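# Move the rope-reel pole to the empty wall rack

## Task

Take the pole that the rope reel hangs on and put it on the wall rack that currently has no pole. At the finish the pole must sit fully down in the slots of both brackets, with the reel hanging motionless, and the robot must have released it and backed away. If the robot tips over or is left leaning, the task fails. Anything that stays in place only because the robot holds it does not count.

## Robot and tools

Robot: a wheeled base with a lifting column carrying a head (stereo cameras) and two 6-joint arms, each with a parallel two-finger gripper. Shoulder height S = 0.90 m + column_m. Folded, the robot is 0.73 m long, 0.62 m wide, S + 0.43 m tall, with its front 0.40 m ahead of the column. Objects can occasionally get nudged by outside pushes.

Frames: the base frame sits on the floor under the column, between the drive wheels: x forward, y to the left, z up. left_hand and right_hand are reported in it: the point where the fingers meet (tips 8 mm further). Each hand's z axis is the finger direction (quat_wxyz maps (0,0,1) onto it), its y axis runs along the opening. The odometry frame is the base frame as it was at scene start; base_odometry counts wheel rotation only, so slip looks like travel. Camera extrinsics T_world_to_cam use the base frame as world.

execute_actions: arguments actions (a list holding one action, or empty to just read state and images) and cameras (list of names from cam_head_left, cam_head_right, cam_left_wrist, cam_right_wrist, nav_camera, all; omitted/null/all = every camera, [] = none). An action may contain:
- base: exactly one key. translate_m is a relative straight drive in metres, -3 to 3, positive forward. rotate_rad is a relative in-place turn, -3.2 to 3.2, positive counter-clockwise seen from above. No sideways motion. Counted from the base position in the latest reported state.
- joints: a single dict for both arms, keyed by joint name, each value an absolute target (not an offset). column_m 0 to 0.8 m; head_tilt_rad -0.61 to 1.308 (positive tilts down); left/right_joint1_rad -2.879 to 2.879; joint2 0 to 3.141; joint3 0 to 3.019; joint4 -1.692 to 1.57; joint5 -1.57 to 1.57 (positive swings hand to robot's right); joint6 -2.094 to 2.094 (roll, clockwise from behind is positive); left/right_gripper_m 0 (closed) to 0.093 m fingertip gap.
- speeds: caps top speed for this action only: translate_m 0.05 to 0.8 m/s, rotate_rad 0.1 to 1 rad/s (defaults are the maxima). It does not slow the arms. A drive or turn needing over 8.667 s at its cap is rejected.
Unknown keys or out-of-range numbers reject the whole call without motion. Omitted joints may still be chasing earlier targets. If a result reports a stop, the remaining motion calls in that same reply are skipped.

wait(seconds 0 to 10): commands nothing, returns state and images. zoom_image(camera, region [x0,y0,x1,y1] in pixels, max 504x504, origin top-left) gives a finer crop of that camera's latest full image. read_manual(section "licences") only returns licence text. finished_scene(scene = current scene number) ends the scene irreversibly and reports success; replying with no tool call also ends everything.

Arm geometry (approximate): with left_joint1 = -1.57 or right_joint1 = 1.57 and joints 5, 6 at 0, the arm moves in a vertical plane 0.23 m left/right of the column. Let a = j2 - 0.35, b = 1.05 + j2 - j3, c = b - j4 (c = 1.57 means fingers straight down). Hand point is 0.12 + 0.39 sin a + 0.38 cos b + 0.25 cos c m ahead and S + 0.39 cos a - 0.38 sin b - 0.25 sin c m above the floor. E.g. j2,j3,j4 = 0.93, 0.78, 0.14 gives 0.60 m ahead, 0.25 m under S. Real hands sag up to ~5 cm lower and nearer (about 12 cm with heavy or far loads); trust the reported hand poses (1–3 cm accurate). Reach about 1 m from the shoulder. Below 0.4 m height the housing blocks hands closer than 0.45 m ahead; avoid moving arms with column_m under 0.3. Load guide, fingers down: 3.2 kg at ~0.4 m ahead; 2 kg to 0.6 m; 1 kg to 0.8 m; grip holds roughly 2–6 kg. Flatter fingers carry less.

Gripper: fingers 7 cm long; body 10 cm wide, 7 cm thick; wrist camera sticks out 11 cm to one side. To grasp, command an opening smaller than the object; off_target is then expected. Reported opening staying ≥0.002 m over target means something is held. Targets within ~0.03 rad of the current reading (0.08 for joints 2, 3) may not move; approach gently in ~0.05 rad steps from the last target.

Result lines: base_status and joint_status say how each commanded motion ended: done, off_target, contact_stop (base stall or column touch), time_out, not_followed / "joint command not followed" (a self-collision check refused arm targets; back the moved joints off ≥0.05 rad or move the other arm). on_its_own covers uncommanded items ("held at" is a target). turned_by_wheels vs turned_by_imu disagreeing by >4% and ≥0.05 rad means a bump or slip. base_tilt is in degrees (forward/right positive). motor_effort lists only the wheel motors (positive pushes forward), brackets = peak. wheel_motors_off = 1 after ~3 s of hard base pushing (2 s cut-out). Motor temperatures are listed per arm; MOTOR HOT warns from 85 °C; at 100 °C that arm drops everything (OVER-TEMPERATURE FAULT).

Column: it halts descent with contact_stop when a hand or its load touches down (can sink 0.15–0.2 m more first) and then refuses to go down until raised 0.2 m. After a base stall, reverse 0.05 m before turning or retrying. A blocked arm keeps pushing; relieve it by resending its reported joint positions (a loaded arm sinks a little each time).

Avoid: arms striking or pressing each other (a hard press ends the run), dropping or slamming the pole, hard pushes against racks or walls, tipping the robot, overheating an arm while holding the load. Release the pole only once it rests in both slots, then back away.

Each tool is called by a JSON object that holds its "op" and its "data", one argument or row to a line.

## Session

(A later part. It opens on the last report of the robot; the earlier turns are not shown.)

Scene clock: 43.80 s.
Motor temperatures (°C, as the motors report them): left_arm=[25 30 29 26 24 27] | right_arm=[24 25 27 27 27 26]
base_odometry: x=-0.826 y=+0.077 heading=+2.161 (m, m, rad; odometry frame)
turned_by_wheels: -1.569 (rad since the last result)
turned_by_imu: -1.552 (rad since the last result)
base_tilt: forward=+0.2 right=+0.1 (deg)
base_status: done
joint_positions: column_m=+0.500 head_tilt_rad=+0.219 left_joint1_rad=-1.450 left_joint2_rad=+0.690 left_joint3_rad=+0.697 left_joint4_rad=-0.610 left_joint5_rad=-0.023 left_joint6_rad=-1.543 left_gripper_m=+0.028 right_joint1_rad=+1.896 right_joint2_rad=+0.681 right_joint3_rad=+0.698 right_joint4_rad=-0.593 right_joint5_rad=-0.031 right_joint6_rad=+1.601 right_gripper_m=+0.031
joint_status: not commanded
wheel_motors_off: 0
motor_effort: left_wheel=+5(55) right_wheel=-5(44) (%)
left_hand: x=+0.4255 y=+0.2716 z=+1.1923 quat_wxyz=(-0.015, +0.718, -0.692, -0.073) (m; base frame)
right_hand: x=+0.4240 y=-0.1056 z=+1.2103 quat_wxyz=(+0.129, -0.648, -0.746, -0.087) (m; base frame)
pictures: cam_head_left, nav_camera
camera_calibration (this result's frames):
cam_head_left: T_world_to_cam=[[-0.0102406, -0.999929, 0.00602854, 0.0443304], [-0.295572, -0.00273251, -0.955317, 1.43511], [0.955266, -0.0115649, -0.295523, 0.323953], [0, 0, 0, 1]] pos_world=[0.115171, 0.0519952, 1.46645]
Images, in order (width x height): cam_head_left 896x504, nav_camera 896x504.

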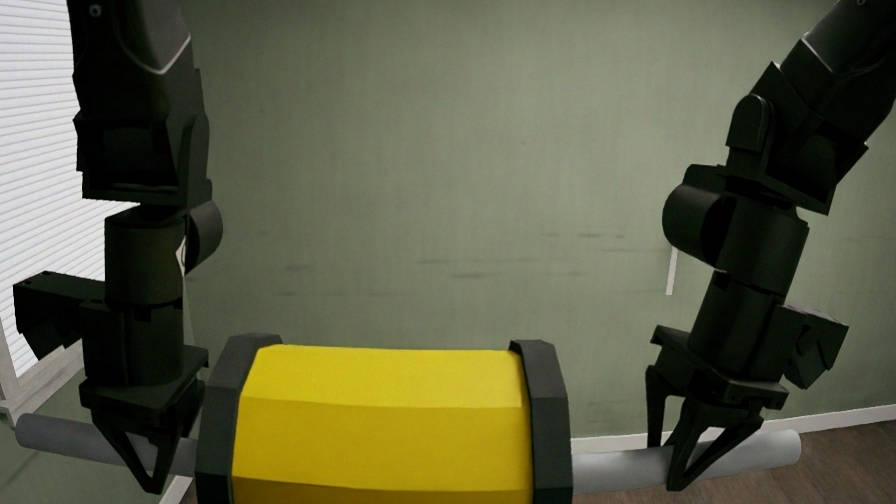

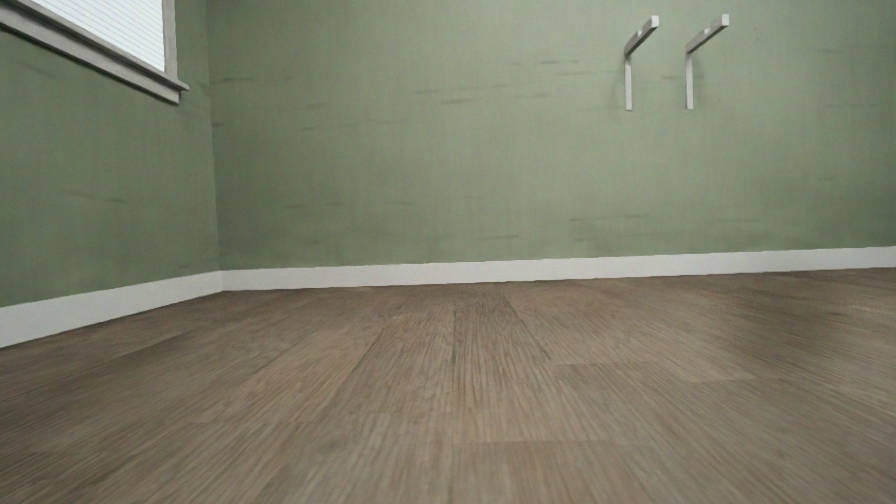

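{"op": "execute_actions", "data": {
  "actions": [
    {"base":{"rotate_rad":-0.62}}
  ],
  "cameras": []
}}

{"op": "execute_actions", "data": {
  "actions": [
    {"base":{"translate_m":1.97}}
  ],
  "cameras": []
}}

{"op": "execute_actions", "data": {
  "actions": [
    {"base":{"rotate_rad":0.62},"joints":{"head_tilt_rad":0.6,"column_m":0.42}}
  ],
  "cameras": ["cam_head_left","cam_left_wrist"]
}}

Scene clock: 47.07 s.
Motor temperatures (°C, as the motors report them): left_arm=[25 30 29 26 24 27] | right_arm=[24 25 28 27 27 26]
base_odometry: x=-0.826 y=+0.077 heading=+1.542 (m, m, rad; odometry frame)
turned_by_wheels: -0.619 (rad since the last result)
turned_by_imu: -0.615 (rad since the last result)
base_tilt: forward=+0.2 right=+0.3 (deg)
base_status: done
joint_positions: column_m=+0.500 head_tilt_rad=+0.219 left_joint1_rad=-1.450 left_joint2_rad=+0.690 left_joint3_rad=+0.697 left_joint4_rad=-0.610 left_joint5_rad=-0.023 left_joint6_rad=-1.543 left_gripper_m=+0.028 right_joint1_rad=+1.896 right_joint2_rad=+0.681 right_joint3_rad=+0.698 right_joint4_rad=-0.593 right_joint5_rad=-0.031 right_joint6_rad=+1.601 right_gripper_m=+0.031
joint_status: not commanded
wheel_motors_off: 0
motor_effort: left_wheel=+4(29) right_wheel=-5(27) (%)
left_hand: x=+0.4255 y=+0.2715 z=+1.1923 quat_wxyz=(-0.014, +0.718, -0.692, -0.073) (m; base frame)
right_hand: x=+0.4240 y=-0.1058 z=+1.2102 quat_wxyz=(+0.129, -0.648, -0.746, -0.087) (m; base frame)
pictures: none
No camera images: the call's "cameras" was empty. Leave "cameras" out to get every camera's image.

Scene clock: 54.40 s.
Motor temperatures (°C, as the motors report them): left_arm=[25 30 36 26 24 30] | right_arm=[24 25 28 28 27 27]
base_odometry: x=-0.769 y=+2.039 heading=+1.542 (m, m, rad; odometry frame)
turned_by_wheels: +0.000 (rad since the last result)
turned_by_imu: -0.002 (rad since the last result)
base_tilt: forward=+0.2 right=+0.1 (deg)
base_status: translate_m off_target (by the wheels' count: +1.962 of +1.970)
joint_positions: column_m=+0.500 head_tilt_rad=+0.219 left_joint1_rad=-1.561 left_joint2_rad=+0.629 left_joint3_rad=+0.325 left_joint4_rad=-0.631 left_joint5_rad=-0.031 left_joint6_rad=-1.828 left_gripper_m=+0.032 right_joint1_rad=+1.898 right_joint2_rad=+0.711 right_joint3_rad=+0.671 right_joint4_rad=-0.680 right_joint5_rad=-0.020 right_joint6_rad=+1.462 right_gripper_m=+0.029
joint_status: not commanded
wheel_motors_off: 0
motor_effort: left_wheel=+16(52) right_wheel=+17(52) (%)
left_hand: x=+0.2164 y=+0.2323 z=+1.1736 quat_wxyz=(+0.110, +0.775, -0.598, -0.173) (m; base frame)
right_hand: x=+0.3810 y=-0.1109 z=+1.1990 quat_wxyz=(+0.168, -0.585, -0.793, -0.041) (m; base frame)
pictures: none
No camera images: the call's "cameras" was empty. Leave "cameras" out to get every camera's image.

Scene clock: 58.13 s.
Motor temperatures (°C, as the motors report them): left_arm=[25 30 40 26 24 30] | right_arm=[24 25 30 28 27 27]
base_odometry: x=-0.768 y=+2.036 heading=+2.152 (m, m, rad; odometry frame)
turned_by_wheels: +0.609 (rad since the last result)
turned_by_imu: +0.585 (rad since the last result)
base_tilt: forward=+0.1 right=+0.2 (deg)
base_status: rotate_rad contact_stop (by the wheels' count: +0.609 of +0.620)
joint_positions: column_m=+0.500 head_tilt_rad=+0.603 left_joint1_rad=-1.482 left_joint2_rad=+0.712 left_joint3_rad=+0.506 left_joint4_rad=-0.649 left_joint5_rad=-0.020 left_joint6_rad=-1.519 left_gripper_m=+0.028 right_joint1_rad=+1.863 right_joint2_rad=+0.675 right_joint3_rad=+0.503 right_joint4_rad=-0.646 right_joint5_rad=-0.038 right_joint6_rad=+1.696 right_gripper_m=+0.029
joint_status: column_m contact_stop (moved +0.000 of -0.080); the others done
wheel_motors_off: 0
on_its_own: column_m is held at +0.500, not at your +0.420, since a contact_stop; left_gripper_m moved -0.003 toward your old target +0.000
motor_effort: left_wheel=+1(44) right_wheel=+9(88) (%)
left_hand: x=+0.3002 y=+0.2559 z=+1.1675 quat_wxyz=(+0.089, +0.697, -0.696, -0.145) (m; base frame)
right_hand: x=+0.3006 y=-0.1291 z=+1.1855 quat_wxyz=(+0.197, -0.674, -0.711, +0.023) (m; base frame)
pictures: cam_head_left, cam_left_wrist
camera_calibration (this result's frames):
cam_head_left: T_world_to_cam=[[-0.00723485, -0.999929, 0.00942712, 0.0391302], [-0.632062, -0.00273251, -0.774913, 1.18388], [0.774884, -0.0115649, -0.631998, 0.832937], [0, 0, 0, 1]] pos_world=[0.103142, 0.0519952, 1.44345]
cam_left_wrist: T_world_to_cam=[[0.945757, 0.0152854, -0.324515, 0.0871011], [0.18099, -0.85431, 0.487233, -0.399811], [-0.269789, -0.519538, -0.810737, 1.286], [0, 0, 0, 1]] pos_world=[0.336935, 0.325235, 1.26568]
Images, in order (width x height): cam_head_left 896x504, cam_left_wrist 896x504.

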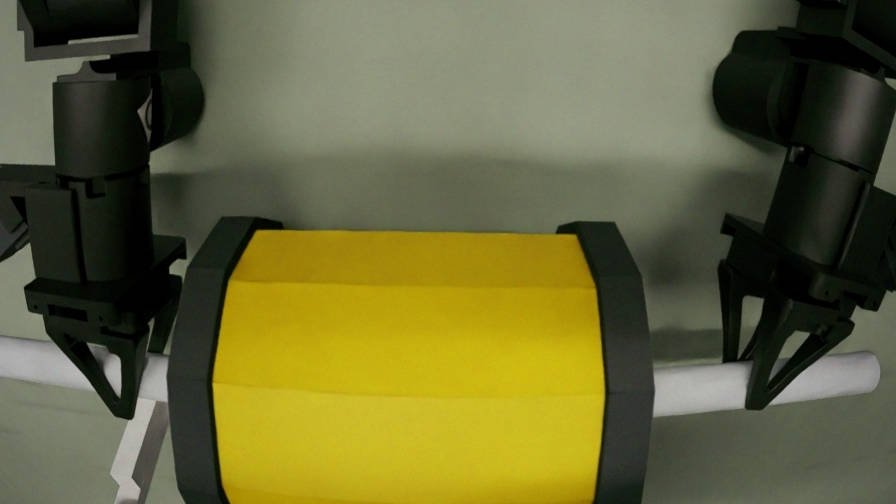

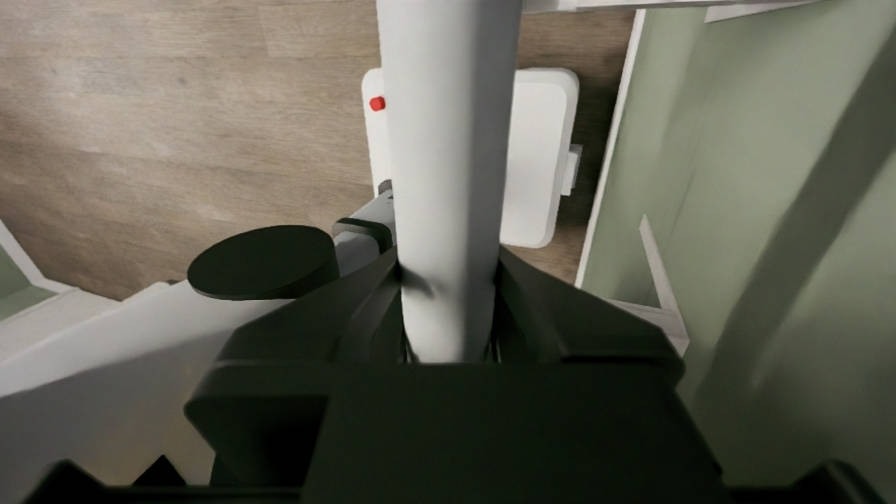

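{"op": "execute_actions", "data": {
  "actions": [
    {"base":{"translate_m":-0.7},"joints":{"column_m":0.72}}
  ],
  "cameras": ["cam_head_left","nav_camera"]
}}

Scene clock: 90.03 s.
Motor temperatures (°C, as the motors report them): left_arm=[25 31 46 26 24 28] | right_arm=[24 25 41 28 27 28]
base_odometry: x=-0.383 y=+1.451 heading=+2.152 (m, m, rad; odometry frame)
turned_by_wheels: +0.001 (rad since the last result)
turned_by_imu: -0.001 (rad since the last result)
base_tilt: forward=+0.2 right=+0.1 (deg)
base_status: done
joint_positions: column_m=+0.720 head_tilt_rad=+0.604 left_joint1_rad=-1.456 left_joint2_rad=+0.687 left_joint3_rad=+0.710 left_joint4_rad=-0.600 left_joint5_rad=-0.019 left_joint6_rad=-1.551 left_gripper_m=+0.028 right_joint1_rad=+1.865 right_joint2_rad=+0.681 right_joint3_rad=+0.724 right_joint4_rad=-0.583 right_joint5_rad=-0.020 right_joint6_rad=+1.626 right_gripper_m=+0.029
joint_status: all done
wheel_motors_off: 0
motor_effort: left_wheel=+1(39) right_wheel=-2(51) (%)
left_hand: x=+0.4364 y=+0.2692 z=+1.4152 quat_wxyz=(-0.022, +0.720, -0.691, -0.061) (m; base frame)
right_hand: x=+0.4430 y=-0.1168 z=+1.4317 quat_wxyz=(+0.105, -0.667, -0.733, -0.087) (m; base frame)
pictures: cam_head_left, nav_camera
camera_calibration (this result's frames):
cam_head_left: T_world_to_cam=[[-0.00723043, -0.999929, 0.00943051, 0.0370502], [-0.632426, -0.00273251, -0.774616, 1.35388], [0.774587, -0.0115649, -0.632361, 0.97261], [0, 0, 0, 1]] pos_world=[0.103123, 0.0519952, 1.66343]
Images, in order (width x height): cam_head_left 896x504, nav_camera 896x504.

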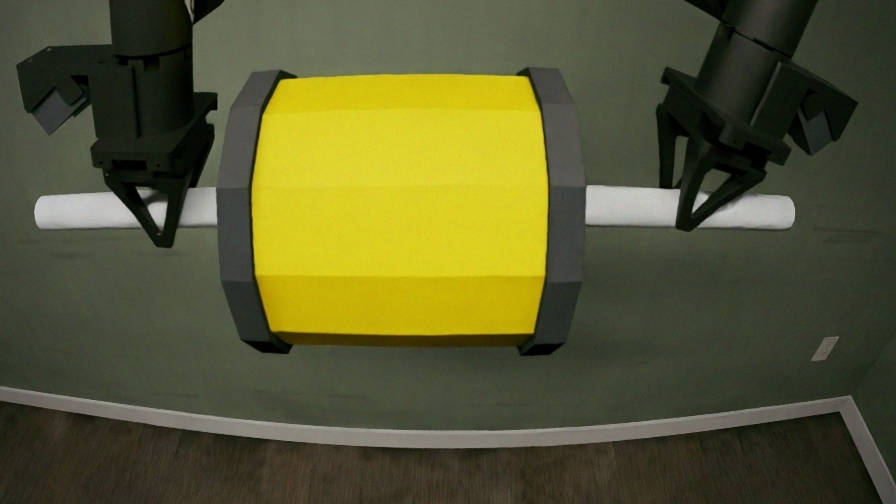

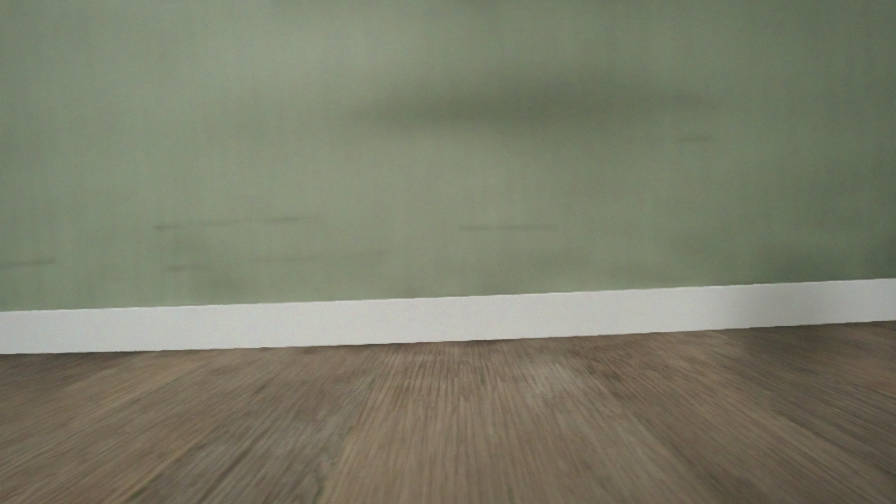

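{"op": "execute_actions", "data": {
  "actions": [
    {"base":{"translate_m":0.45},"joints":{"column_m":0.45}}
  ],
  "cameras": ["cam_head_left","cam_left_wrist"]
}}

Scene clock: 94.63 s.
Motor temperatures (°C, as the motors report them): left_arm=[25 31 42 26 24 28] | right_arm=[24 26 38 28 27 28]
base_odometry: x=-0.630 y=+1.827 heading=+2.154 (m, m, rad; odometry frame)
turned_by_wheels: +0.002 (rad since the last result)
turned_by_imu: +0.001 (rad since the last result)
base_tilt: forward=+0.2 right=+0.1 (deg)
base_status: done
joint_positions: column_m=+0.450 head_tilt_rad=+0.604 left_joint1_rad=-1.456 left_joint2_rad=+0.689 left_joint3_rad=+0.710 left_joint4_rad=-0.602 left_joint5_rad=-0.019 left_joint6_rad=-1.551 left_gripper_m=+0.028 right_joint1_rad=+1.865 right_joint2_rad=+0.682 right_joint3_rad=+0.724 right_joint4_rad=-0.584 right_joint5_rad=-0.020 right_joint6_rad=+1.626 right_gripper_m=+0.029
joint_status: all done
wheel_motors_off: 0
motor_effort: left_wheel=+3(32) right_wheel=-2(53) (%)
left_hand: x=+0.4357 y=+0.2692 z=+1.1449 quat_wxyz=(-0.020, +0.720, -0.691, -0.062) (m; base frame)
right_hand: x=+0.4425 y=-0.1168 z=+1.1616 quat_wxyz=(+0.106, -0.666, -0.733, -0.086) (m; base frame)
pictures: cam_head_left, cam_left_wrist
camera_calibration (this result's frames):
cam_head_left: T_world_to_cam=[[-0.00723027, -0.999929, 0.00943064, 0.0395949], [-0.632439, -0.00273251, -0.774605, 1.14483], [0.774577, -0.0115649, -0.632374, 0.801982], [0, 0, 0, 1]] pos_world=[0.103122, 0.0519952, 1.39357]
cam_left_wrist: T_world_to_cam=[[0.997627, 0.0430433, -0.0537346, -0.388644], [0.0637398, -0.872462, 0.484508, -0.342873], [-0.0260265, -0.486783, -0.873135, 1.26749], [0, 0, 0, 1]] pos_world=[0.442564, 0.334576, 1.25193]
Images, in order (width x height): cam_head_left 896x504, cam_left_wrist 896x504.

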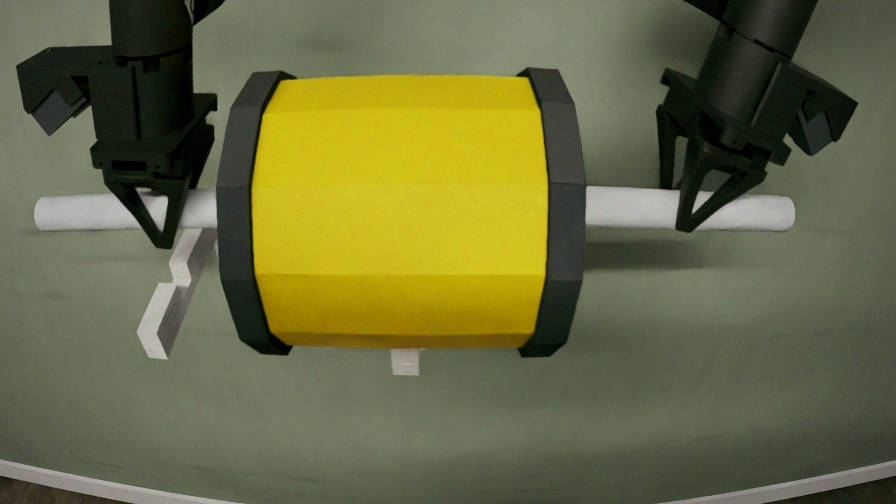

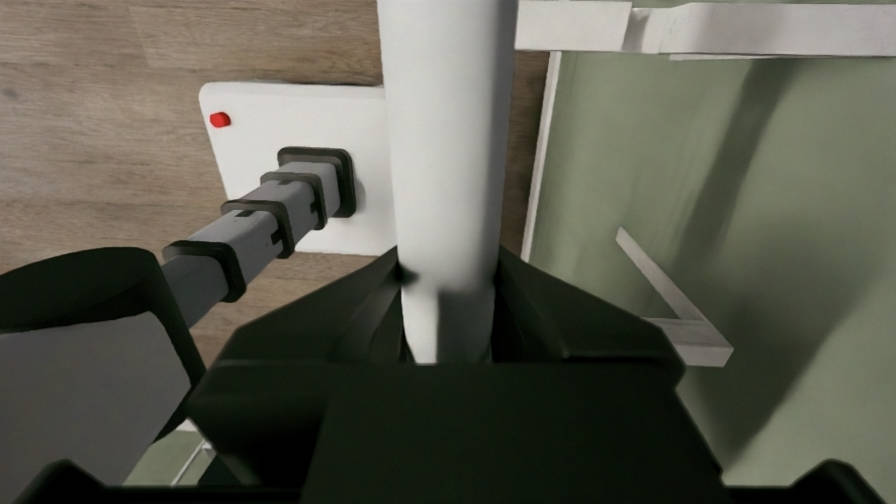

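{"op": "execute_actions", "data": {
  "actions": [
    {"base":{"rotate_rad":-0.3}}
  ],
  "cameras": []
}}

{"op": "execute_actions", "data": {
  "actions": [
    {"base":{"translate_m":-0.45}}
  ],
  "cameras": []
}}

{"op": "execute_actions", "data": {
  "actions": [
    {"base":{"rotate_rad":0.3}}
  ],
  "cameras": []
}}

{"op": "execute_actions", "data": {
  "actions": [
    {"base":{"translate_m":0.53}}
  ],
  "cameras": ["cam_head_left","cam_left_wrist"]
}}

Scene clock: 97.33 s.
Motor temperatures (°C, as the motors report them): left_arm=[25 31 40 26 24 28] | right_arm=[24 26 36 28 27 28]
base_odometry: x=-0.631 y=+1.828 heading=+1.856 (m, m, rad; odometry frame)
turned_by_wheels: -0.298 (rad since the last result)
turned_by_imu: -0.293 (rad since the last result)
base_tilt: forward=+0.2 right=+0.1 (deg)
base_status: done
joint_positions: column_m=+0.450 head_tilt_rad=+0.604 left_joint1_rad=-1.455 left_joint2_rad=+0.689 left_joint3_rad=+0.710 left_joint4_rad=-0.602 left_joint5_rad=-0.018 left_joint6_rad=-1.551 left_gripper_m=+0.028 right_joint1_rad=+1.866 right_joint2_rad=+0.682 right_joint3_rad=+0.724 right_joint4_rad=-0.584 right_joint5_rad=-0.019 right_joint6_rad=+1.626 right_gripper_m=+0.029
joint_status: not commanded
wheel_motors_off: 0
motor_effort: left_wheel=+1(43) right_wheel=-2(54) (%)
left_hand: x=+0.4357 y=+0.2692 z=+1.1449 quat_wxyz=(-0.020, +0.720, -0.691, -0.062) (m; base frame)
right_hand: x=+0.4425 y=-0.1167 z=+1.1616 quat_wxyz=(+0.106, -0.666, -0.733, -0.086) (m; base frame)
pictures: none
No camera images: the call's "cameras" was empty. Leave "cameras" out to get every camera's image.

Scene clock: 100.07 s.
Motor temperatures (°C, as the motors report them): left_arm=[25 31 39 26 24 28] | right_arm=[24 26 35 28 27 28]
base_odometry: x=-0.504 y=+1.396 heading=+1.855 (m, m, rad; odometry frame)
turned_by_wheels: -0.001 (rad since the last result)
turned_by_imu: -0.002 (rad since the last result)
base_tilt: forward=+0.2 right=+0.1 (deg)
base_status: done
joint_positions: column_m=+0.450 head_tilt_rad=+0.604 left_joint1_rad=-1.455 left_joint2_rad=+0.689 left_joint3_rad=+0.708 left_joint4_rad=-0.603 left_joint5_rad=-0.018 left_joint6_rad=-1.551 left_gripper_m=+0.028 right_joint1_rad=+1.866 right_joint2_rad=+0.682 right_joint3_rad=+0.723 right_joint4_rad=-0.585 right_joint5_rad=-0.019 right_joint6_rad=+1.626 right_gripper_m=+0.029
joint_status: not commanded
wheel_motors_off: 0
motor_effort: left_wheel=-1(53) right_wheel=+2(63) (%)
left_hand: x=+0.4345 y=+0.2692 z=+1.1445 quat_wxyz=(-0.019, +0.720, -0.691, -0.063) (m; base frame)
right_hand: x=+0.4418 y=-0.1168 z=+1.1613 quat_wxyz=(+0.106, -0.666, -0.733, -0.086) (m; base frame)
pictures: none
No camera images: the call's "cameras" was empty. Leave "cameras" out to get every camera's image.

Scene clock: 101.67 s.
Motor temperatures (°C, as the motors report them): left_arm=[25 31 38 26 24 28] | right_arm=[24 26 34 28 27 28]
base_odometry: x=-0.504 y=+1.395 heading=+2.154 (m, m, rad; odometry frame)
turned_by_wheels: +0.299 (rad since the last result)
turned_by_imu: +0.293 (rad since the last result)
base_tilt: forward=+0.2 right=+0.2 (deg)
base_status: done
joint_positions: column_m=+0.450 head_tilt_rad=+0.604 left_joint1_rad=-1.455 left_joint2_rad=+0.689 left_joint3_rad=+0.708 left_joint4_rad=-0.603 left_joint5_rad=-0.017 left_joint6_rad=-1.551 left_gripper_m=+0.028 right_joint1_rad=+1.866 right_joint2_rad=+0.682 right_joint3_rad=+0.723 right_joint4_rad=-0.585 right_joint5_rad=-0.019 right_joint6_rad=+1.626 right_gripper_m=+0.029
joint_status: not commanded
wheel_motors_off: 0
motor_effort: left_wheel=-1(37) right_wheel=+2(55) (%)
left_hand: x=+0.4345 y=+0.2692 z=+1.1445 quat_wxyz=(-0.019, +0.720, -0.691, -0.063) (m; base frame)
right_hand: x=+0.4418 y=-0.1167 z=+1.1613 quat_wxyz=(+0.106, -0.666, -0.733, -0.086) (m; base frame)
pictures: none
No camera images: the call's "cameras" was empty. Leave "cameras" out to get every camera's image.

Scene clock: 104.43 s.
Motor temperatures (°C, as the motors report them): left_arm=[25 31 37 26 24 28] | right_arm=[24 26 34 28 28 28]
base_odometry: x=-0.796 y=+1.838 heading=+2.154 (m, m, rad; odometry frame)
turned_by_wheels: +0.001 (rad since the last result)
turned_by_imu: +0.000 (rad since the last result)
base_tilt: forward=+0.2 right=+0.2 (deg)
base_status: done
joint_positions: column_m=+0.450 head_tilt_rad=+0.604 left_joint1_rad=-1.455 left_joint2_rad=+0.690 left_joint3_rad=+0.708 left_joint4_rad=-0.603 left_joint5_rad=-0.017 left_joint6_rad=-1.551 left_gripper_m=+0.028 right_joint1_rad=+1.866 right_joint2_rad=+0.683 right_joint3_rad=+0.723 right_joint4_rad=-0.584 right_joint5_rad=-0.019 right_joint6_rad=+1.626 right_gripper_m=+0.029
joint_status: not commanded
wheel_motors_off: 0
motor_effort: left_wheel=+2(55) right_wheel=-2(61) (%)
left_hand: x=+0.4343 y=+0.2693 z=+1.1441 quat_wxyz=(-0.019, +0.720, -0.691, -0.063) (m; base frame)
right_hand: x=+0.4419 y=-0.1166 z=+1.1609 quat_wxyz=(+0.106, -0.666, -0.733, -0.086) (m; base frame)
pictures: cam_head_left, cam_left_wrist
camera_calibration (this result's frames):
cam_head_left: T_world_to_cam=[[-0.00722829, -0.999929, 0.00943215, 0.0395927], [-0.632601, -0.00273251, -0.774473, 1.14464], [0.774444, -0.0115649, -0.632537, 0.802222], [0, 0, 0, 1]] pos_world=[0.103113, 0.0519952, 1.39356]
cam_left_wrist: T_world_to_cam=[[0.997363, 0.0444164, -0.0573984, -0.383365], [0.0667514, -0.871832, 0.485235, -0.344667], [-0.0284894, -0.487787, -0.872498, 1.26745], [0, 0, 0, 1]] pos_world=[0.44147, 0.334783, 1.25109]
Images, in order (width x height): cam_head_left 896x504, cam_left_wrist 896x504.

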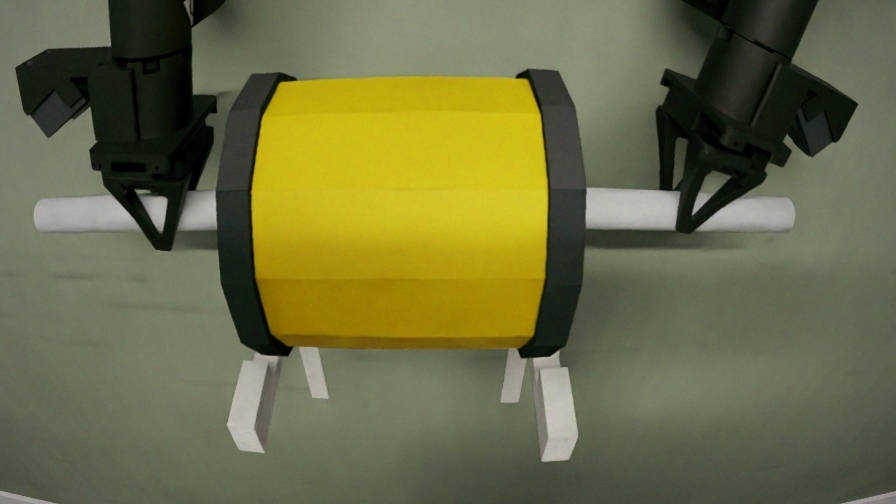

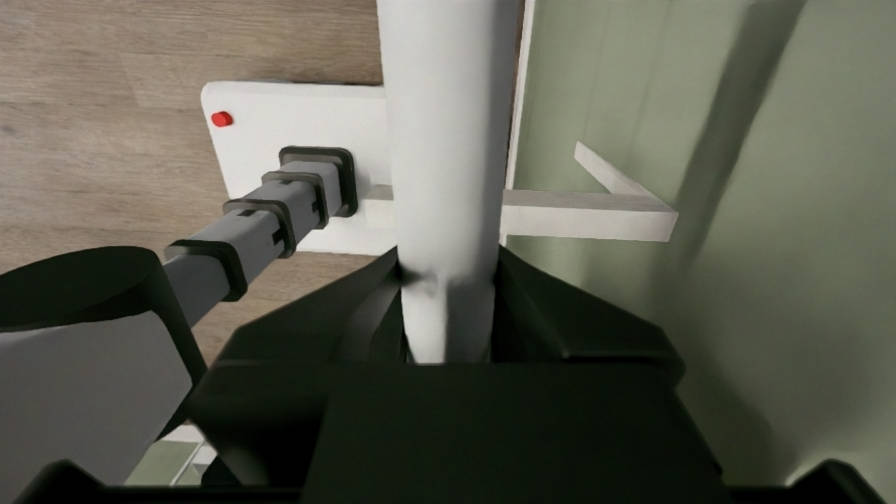

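Similar to before: 0.03 forward and lower.

{"op": "execute_actions", "data": {
  "actions": [
    {"base":{"translate_m":0.03},"joints":{"column_m":0.36}}
  ],
  "cameras": ["cam_head_left","cam_left_wrist"]
}}

Scene clock: 106.77 s.
Motor temperatures (°C, as the motors report them): left_arm=[25 31 36 26 24 28] | right_arm=[24 26 33 28 28 27]
base_odometry: x=-0.812 y=+1.863 heading=+2.154 (m, m, rad; odometry frame)
turned_by_wheels: +0.000 (rad since the last result)
turned_by_imu: +0.000 (rad since the last result)
base_tilt: forward=+0.3 right=+0.2 (deg)
base_status: done
joint_positions: column_m=+0.360 head_tilt_rad=+0.604 left_joint1_rad=-1.455 left_joint2_rad=+0.691 left_joint3_rad=+0.707 left_joint4_rad=-0.602 left_joint5_rad=-0.017 left_joint6_rad=-1.551 left_gripper_m=+0.028 right_joint1_rad=+1.866 right_joint2_rad=+0.683 right_joint3_rad=+0.722 right_joint4_rad=-0.585 right_joint5_rad=-0.019 right_joint6_rad=+1.626 right_gripper_m=+0.029
joint_status: all done
wheel_motors_off: 0
motor_effort: left_wheel=+0(28) right_wheel=+0(26) (%)
left_hand: x=+0.4336 y=+0.2692 z=+1.0538 quat_wxyz=(-0.018, +0.720, -0.691, -0.063) (m; base frame)
right_hand: x=+0.4412 y=-0.1166 z=+1.0708 quat_wxyz=(+0.107, -0.666, -0.733, -0.085) (m; base frame)
pictures: cam_head_left, cam_left_wrist
camera_calibration (this result's frames):
cam_head_left: T_world_to_cam=[[-0.00722829, -0.999929, 0.00943215, 0.0404416], [-0.632601, -0.00273251, -0.774473, 1.07494], [0.774444, -0.0115649, -0.632537, 0.745293], [0, 0, 0, 1]] pos_world=[0.103113, 0.0519952, 1.30355]
cam_left_wrist: T_world_to_cam=[[0.997292, 0.0445271, -0.058535, -0.386711], [0.0674031, -0.871792, 0.485217, -0.301068], [-0.0294251, -0.487848, -0.872432, 1.18897], [0, 0, 0, 1]] pos_world=[0.440942, 0.334787, 1.16074]
Images, in order (width x height): cam_head_left 896x504, cam_left_wrist 896x504.

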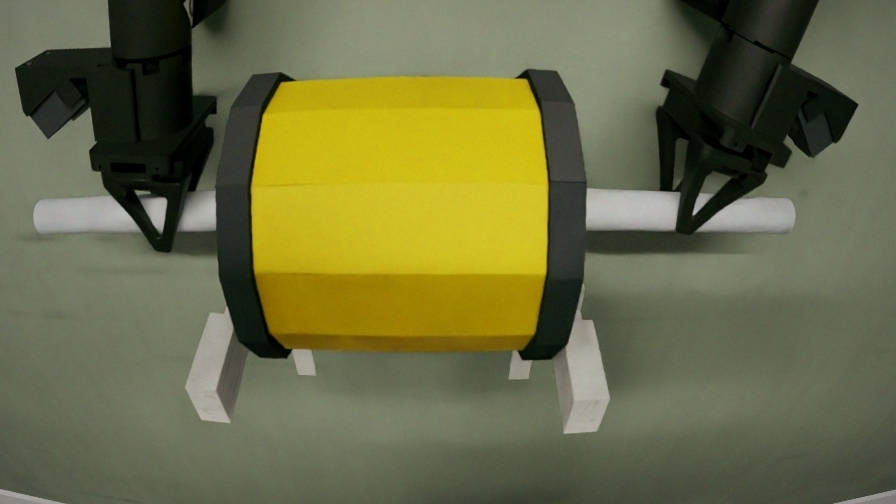

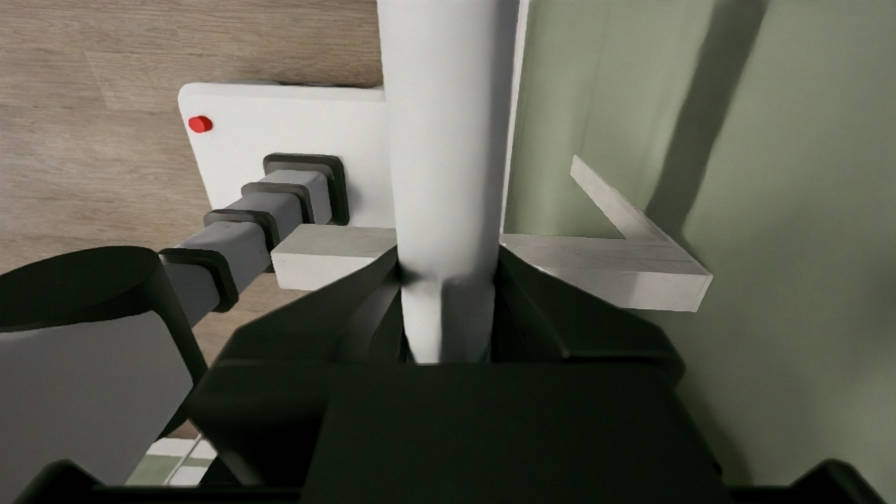

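{"op": "execute_actions", "data": {
  "actions": [
    {"joints":{"column_m":0.27}}
  ],
  "cameras": ["cam_head_left"]
}}

Scene clock: 109.03 s.
Motor temperatures (°C, as the motors report them): left_arm=[25 31 36 26 24 28] | right_arm=[24 26 33 28 28 27]
base_odometry: x=-0.812 y=+1.863 heading=+2.154 (m, m, rad; odometry frame)
turned_by_wheels: +0.000 (rad since the last result)
turned_by_imu: -0.001 (rad since the last result)
base_tilt: forward=+0.2 right=+0.1 (deg)
base_status: not commanded
joint_positions: column_m=+0.270 head_tilt_rad=+0.604 left_joint1_rad=-1.450 left_joint2_rad=+0.600 left_joint3_rad=+0.707 left_joint4_rad=-0.626 left_joint5_rad=-0.030 left_joint6_rad=-1.553 left_gripper_m=+0.028 right_joint1_rad=+1.883 right_joint2_rad=+0.595 right_joint3_rad=+0.722 right_joint4_rad=-0.614 right_joint5_rad=-0.031 right_joint6_rad=+1.626 right_gripper_m=+0.029
joint_status: all done
wheel_motors_off: 0
motor_effort: left_wheel=+2(3) right_wheel=+3(3) (%)
left_hand: x=+0.4453 y=+0.2709 z=+0.9931 quat_wxyz=(-0.049, +0.720, -0.690, -0.047) (m; base frame)
right_hand: x=+0.4502 y=-0.1152 z=+1.0114 quat_wxyz=(+0.098, -0.664, -0.732, -0.117) (m; base frame)
pictures: cam_head_left
camera_calibration (this result's frames):
cam_head_left: T_world_to_cam=[[-0.00722829, -0.999929, 0.00943215, 0.04129], [-0.632601, -0.00273251, -0.774473, 1.00527], [0.774444, -0.0115649, -0.632537, 0.688393], [0, 0, 0, 1]] pos_world=[0.103113, 0.0519952, 1.2136]
Images, in order (width x height): cam_head_left 896x504.

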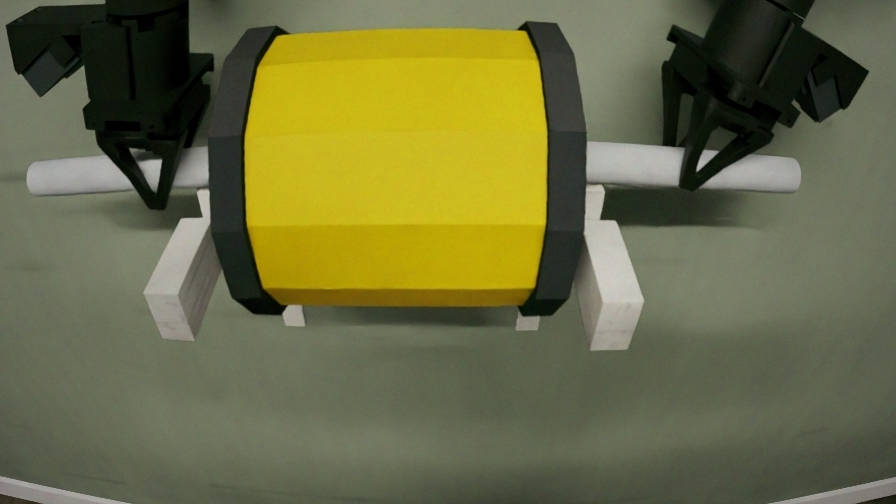

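Pole rests on top, beyond the slot; slide back.

{"op": "execute_actions", "data": {
  "actions": [
    {"base":{"translate_m":-0.035}}
  ],
  "cameras": ["cam_head_left"]
}}

Scene clock: 110.97 s.
Motor temperatures (°C, as the motors report them): left_arm=[25 31 35 26 24 28] | right_arm=[24 26 32 28 28 27]
base_odometry: x=-0.793 y=+1.834 heading=+2.154 (m, m, rad; odometry frame)
turned_by_wheels: +0.000 (rad since the last result)
turned_by_imu: -0.001 (rad since the last result)
base_tilt: forward=+0.2 right=+0.2 (deg)
base_status: done
joint_positions: column_m=+0.270 head_tilt_rad=+0.604 left_joint1_rad=-1.449 left_joint2_rad=+0.670 left_joint3_rad=+0.727 left_joint4_rad=-0.589 left_joint5_rad=-0.035 left_joint6_rad=-1.544 left_gripper_m=+0.028 right_joint1_rad=+1.882 right_joint2_rad=+0.667 right_joint3_rad=+0.740 right_joint4_rad=-0.578 right_joint5_rad=-0.018 right_joint6_rad=+1.629 right_gripper_m=+0.029
joint_status: not commanded
wheel_motors_off: 0
motor_effort: left_wheel=-2(23) right_wheel=-1(23) (%)
left_hand: x=+0.4520 y=+0.2744 z=+0.9747 quat_wxyz=(-0.046, +0.718, -0.693, -0.054) (m; base frame)
right_hand: x=+0.4551 y=-0.1116 z=+0.9913 quat_wxyz=(+0.099, -0.665, -0.732, -0.105) (m; base frame)
pictures: cam_head_left
camera_calibration (this result's frames):
cam_head_left: T_world_to_cam=[[-0.00722679, -0.999929, 0.0094333, 0.0412885], [-0.632724, -0.00273251, -0.774372, 1.00515], [0.774344, -0.0115649, -0.63266, 0.688553], [0, 0, 0, 1]] pos_world=[0.103106, 0.0519952, 1.21359]
Images, in order (width x height): cam_head_left 896x504.

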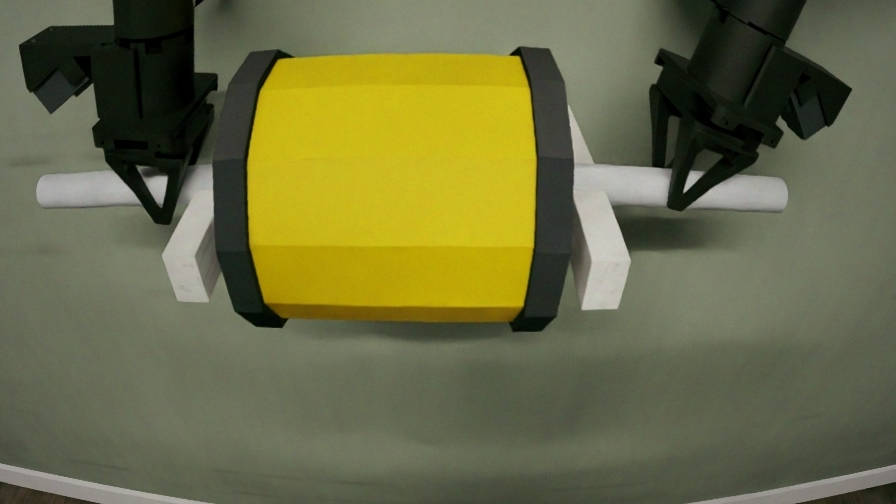

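Dropped in.

{"op": "execute_actions", "data": {
  "actions": [
    {"joints":{"left_gripper_m":0.09,"right_gripper_m":0.09}}
  ],
  "cameras": []
}}

{"op": "execute_actions", "data": {
  "actions": [
    {"joints":{"column_m":0.45}}
  ],
  "cameras": []
}}

{"op": "execute_actions", "data": {
  "actions": [
    {"base":{"translate_m":-0.5}}
  ],
  "cameras": ["cam_head_left"]
}}

{"op": "finished_scene", "data": {
  "scene": 2
}}

Scene clock: 112.87 s.
Motor temperatures (°C, as the motors report them): left_arm=[25 31 35 26 24 28] | right_arm=[24 26 32 28 28 27]
base_odometry: x=-0.793 y=+1.834 heading=+2.154 (m, m, rad; odometry frame)
turned_by_wheels: +0.000 (rad since the last result)
turned_by_imu: +0.000 (rad since the last result)
base_tilt: forward=+0.2 right=+0.2 (deg)
base_status: not commanded
joint_positions: column_m=+0.270 head_tilt_rad=+0.604 left_joint1_rad=-1.449 left_joint2_rad=+0.662 left_joint3_rad=+0.727 left_joint4_rad=-0.589 left_joint5_rad=-0.030 left_joint6_rad=-1.561 left_gripper_m=+0.090 right_joint1_rad=+1.890 right_joint2_rad=+0.661 right_joint3_rad=+0.740 right_joint4_rad=-0.589 right_joint5_rad=-0.037 right_joint6_rad=+1.580 right_gripper_m=+0.090
joint_status: all done
wheel_motors_off: 0
motor_effort: left_wheel=+2(4) right_wheel=+0(3) (%)
left_hand: x=+0.4538 y=+0.2732 z=+0.9774 quat_wxyz=(-0.047, +0.723, -0.687, -0.048) (m; base frame)
right_hand: x=+0.4528 y=-0.1064 z=+0.9952 quat_wxyz=(+0.107, -0.644, -0.749, -0.114) (m; base frame)
pictures: none
No camera images: the call's "cameras" was empty. Leave "cameras" out to get every camera's image.

Scene clock: 115.80 s.
Motor temperatures (°C, as the motors report them): left_arm=[25 31 34 26 24 28] | right_arm=[24 26 31 28 27 27]
base_odometry: x=-0.793 y=+1.834 heading=+2.154 (m, m, rad; odometry frame)
turned_by_wheels: +0.000 (rad since the last result)
turned_by_imu: -0.001 (rad since the last result)
base_tilt: forward=+0.2 right=+0.1 (deg)
base_status: not commanded
joint_positions: column_m=+0.450 head_tilt_rad=+0.604 left_joint1_rad=-1.449 left_joint2_rad=+0.661 left_joint3_rad=+0.727 left_joint4_rad=-0.589 left_joint5_rad=-0.030 left_joint6_rad=-1.561 left_gripper_m=+0.090 right_joint1_rad=+1.890 right_joint2_rad=+0.659 right_joint3_rad=+0.740 right_joint4_rad=-0.589 right_joint5_rad=-0.037 right_joint6_rad=+1.580 right_gripper_m=+0.090
joint_status: all done
wheel_motors_off: 0
motor_effort: left_wheel=+1(2) right_wheel=+0(1) (%)
left_hand: x=+0.4540 y=+0.2732 z=+1.1576 quat_wxyz=(-0.048, +0.723, -0.687, -0.048) (m; base frame)
right_hand: x=+0.4532 y=-0.1065 z=+1.1756 quat_wxyz=(+0.107, -0.644, -0.749, -0.115) (m; base frame)
pictures: none
No camera images: the call's "cameras" was empty. Leave "cameras" out to get every camera's image.

Scene clock: 118.40 s.
Motor temperatures (°C, as the motors report them): left_arm=[25 31 34 26 24 28] | right_arm=[24 26 31 28 27 27]
base_odometry: x=-0.518 y=+1.416 heading=+2.155 (m, m, rad; odometry frame)
turned_by_wheels: +0.001 (rad since the last result)
turned_by_imu: +0.001 (rad since the last result)
base_tilt: forward=+0.2 right=+0.2 (deg)
base_status: done
joint_positions: column_m=+0.450 head_tilt_rad=+0.604 left_joint1_rad=-1.449 left_joint2_rad=+0.657 left_joint3_rad=+0.727 left_joint4_rad=-0.591 left_joint5_rad=-0.029 left_joint6_rad=-1.561 left_gripper_m=+0.090 right_joint1_rad=+1.891 right_joint2_rad=+0.655 right_joint3_rad=+0.736 right_joint4_rad=-0.592 right_joint5_rad=-0.037 right_joint6_rad=+1.579 right_gripper_m=+0.090
joint_status: not commanded
wheel_motors_off: 0
motor_effort: left_wheel=+2(49) right_wheel=-2(26) (%)
left_hand: x=+0.4541 y=+0.2730 z=+1.1587 quat_wxyz=(-0.048, +0.723, -0.687, -0.047) (m; base frame)
right_hand: x=+0.4511 y=-0.1068 z=+1.1760 quat_wxyz=(+0.108, -0.644, -0.749, -0.114) (m; base frame)
pictures: cam_head_left
camera_calibration (this result's frames):
cam_head_left: T_world_to_cam=[[-0.00722628, -0.999929, 0.0094337, 0.0395916], [-0.632767, -0.00273251, -0.774338, 1.14436], [0.774309, -0.0115649, -0.632702, 0.802384], [0, 0, 0, 1]] pos_world=[0.103104, 0.0519952, 1.39342]
Images, in order (width x height): cam_head_left 896x504.

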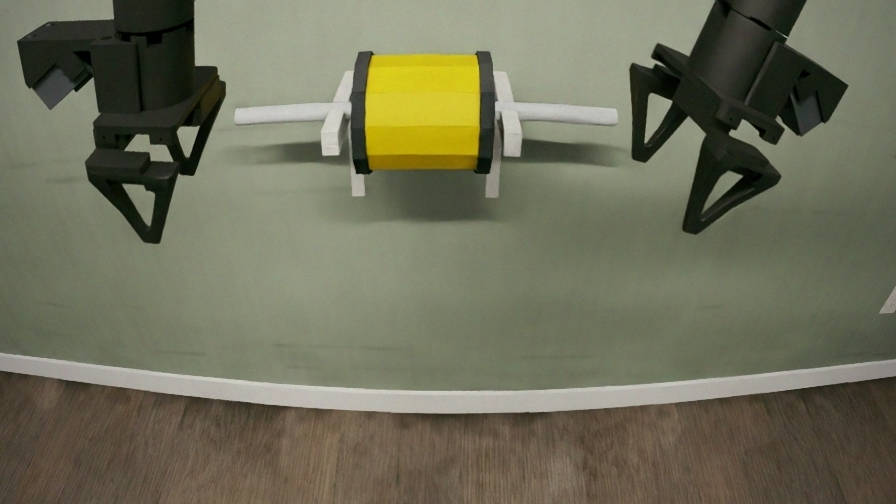

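The scene is finished: the task was done.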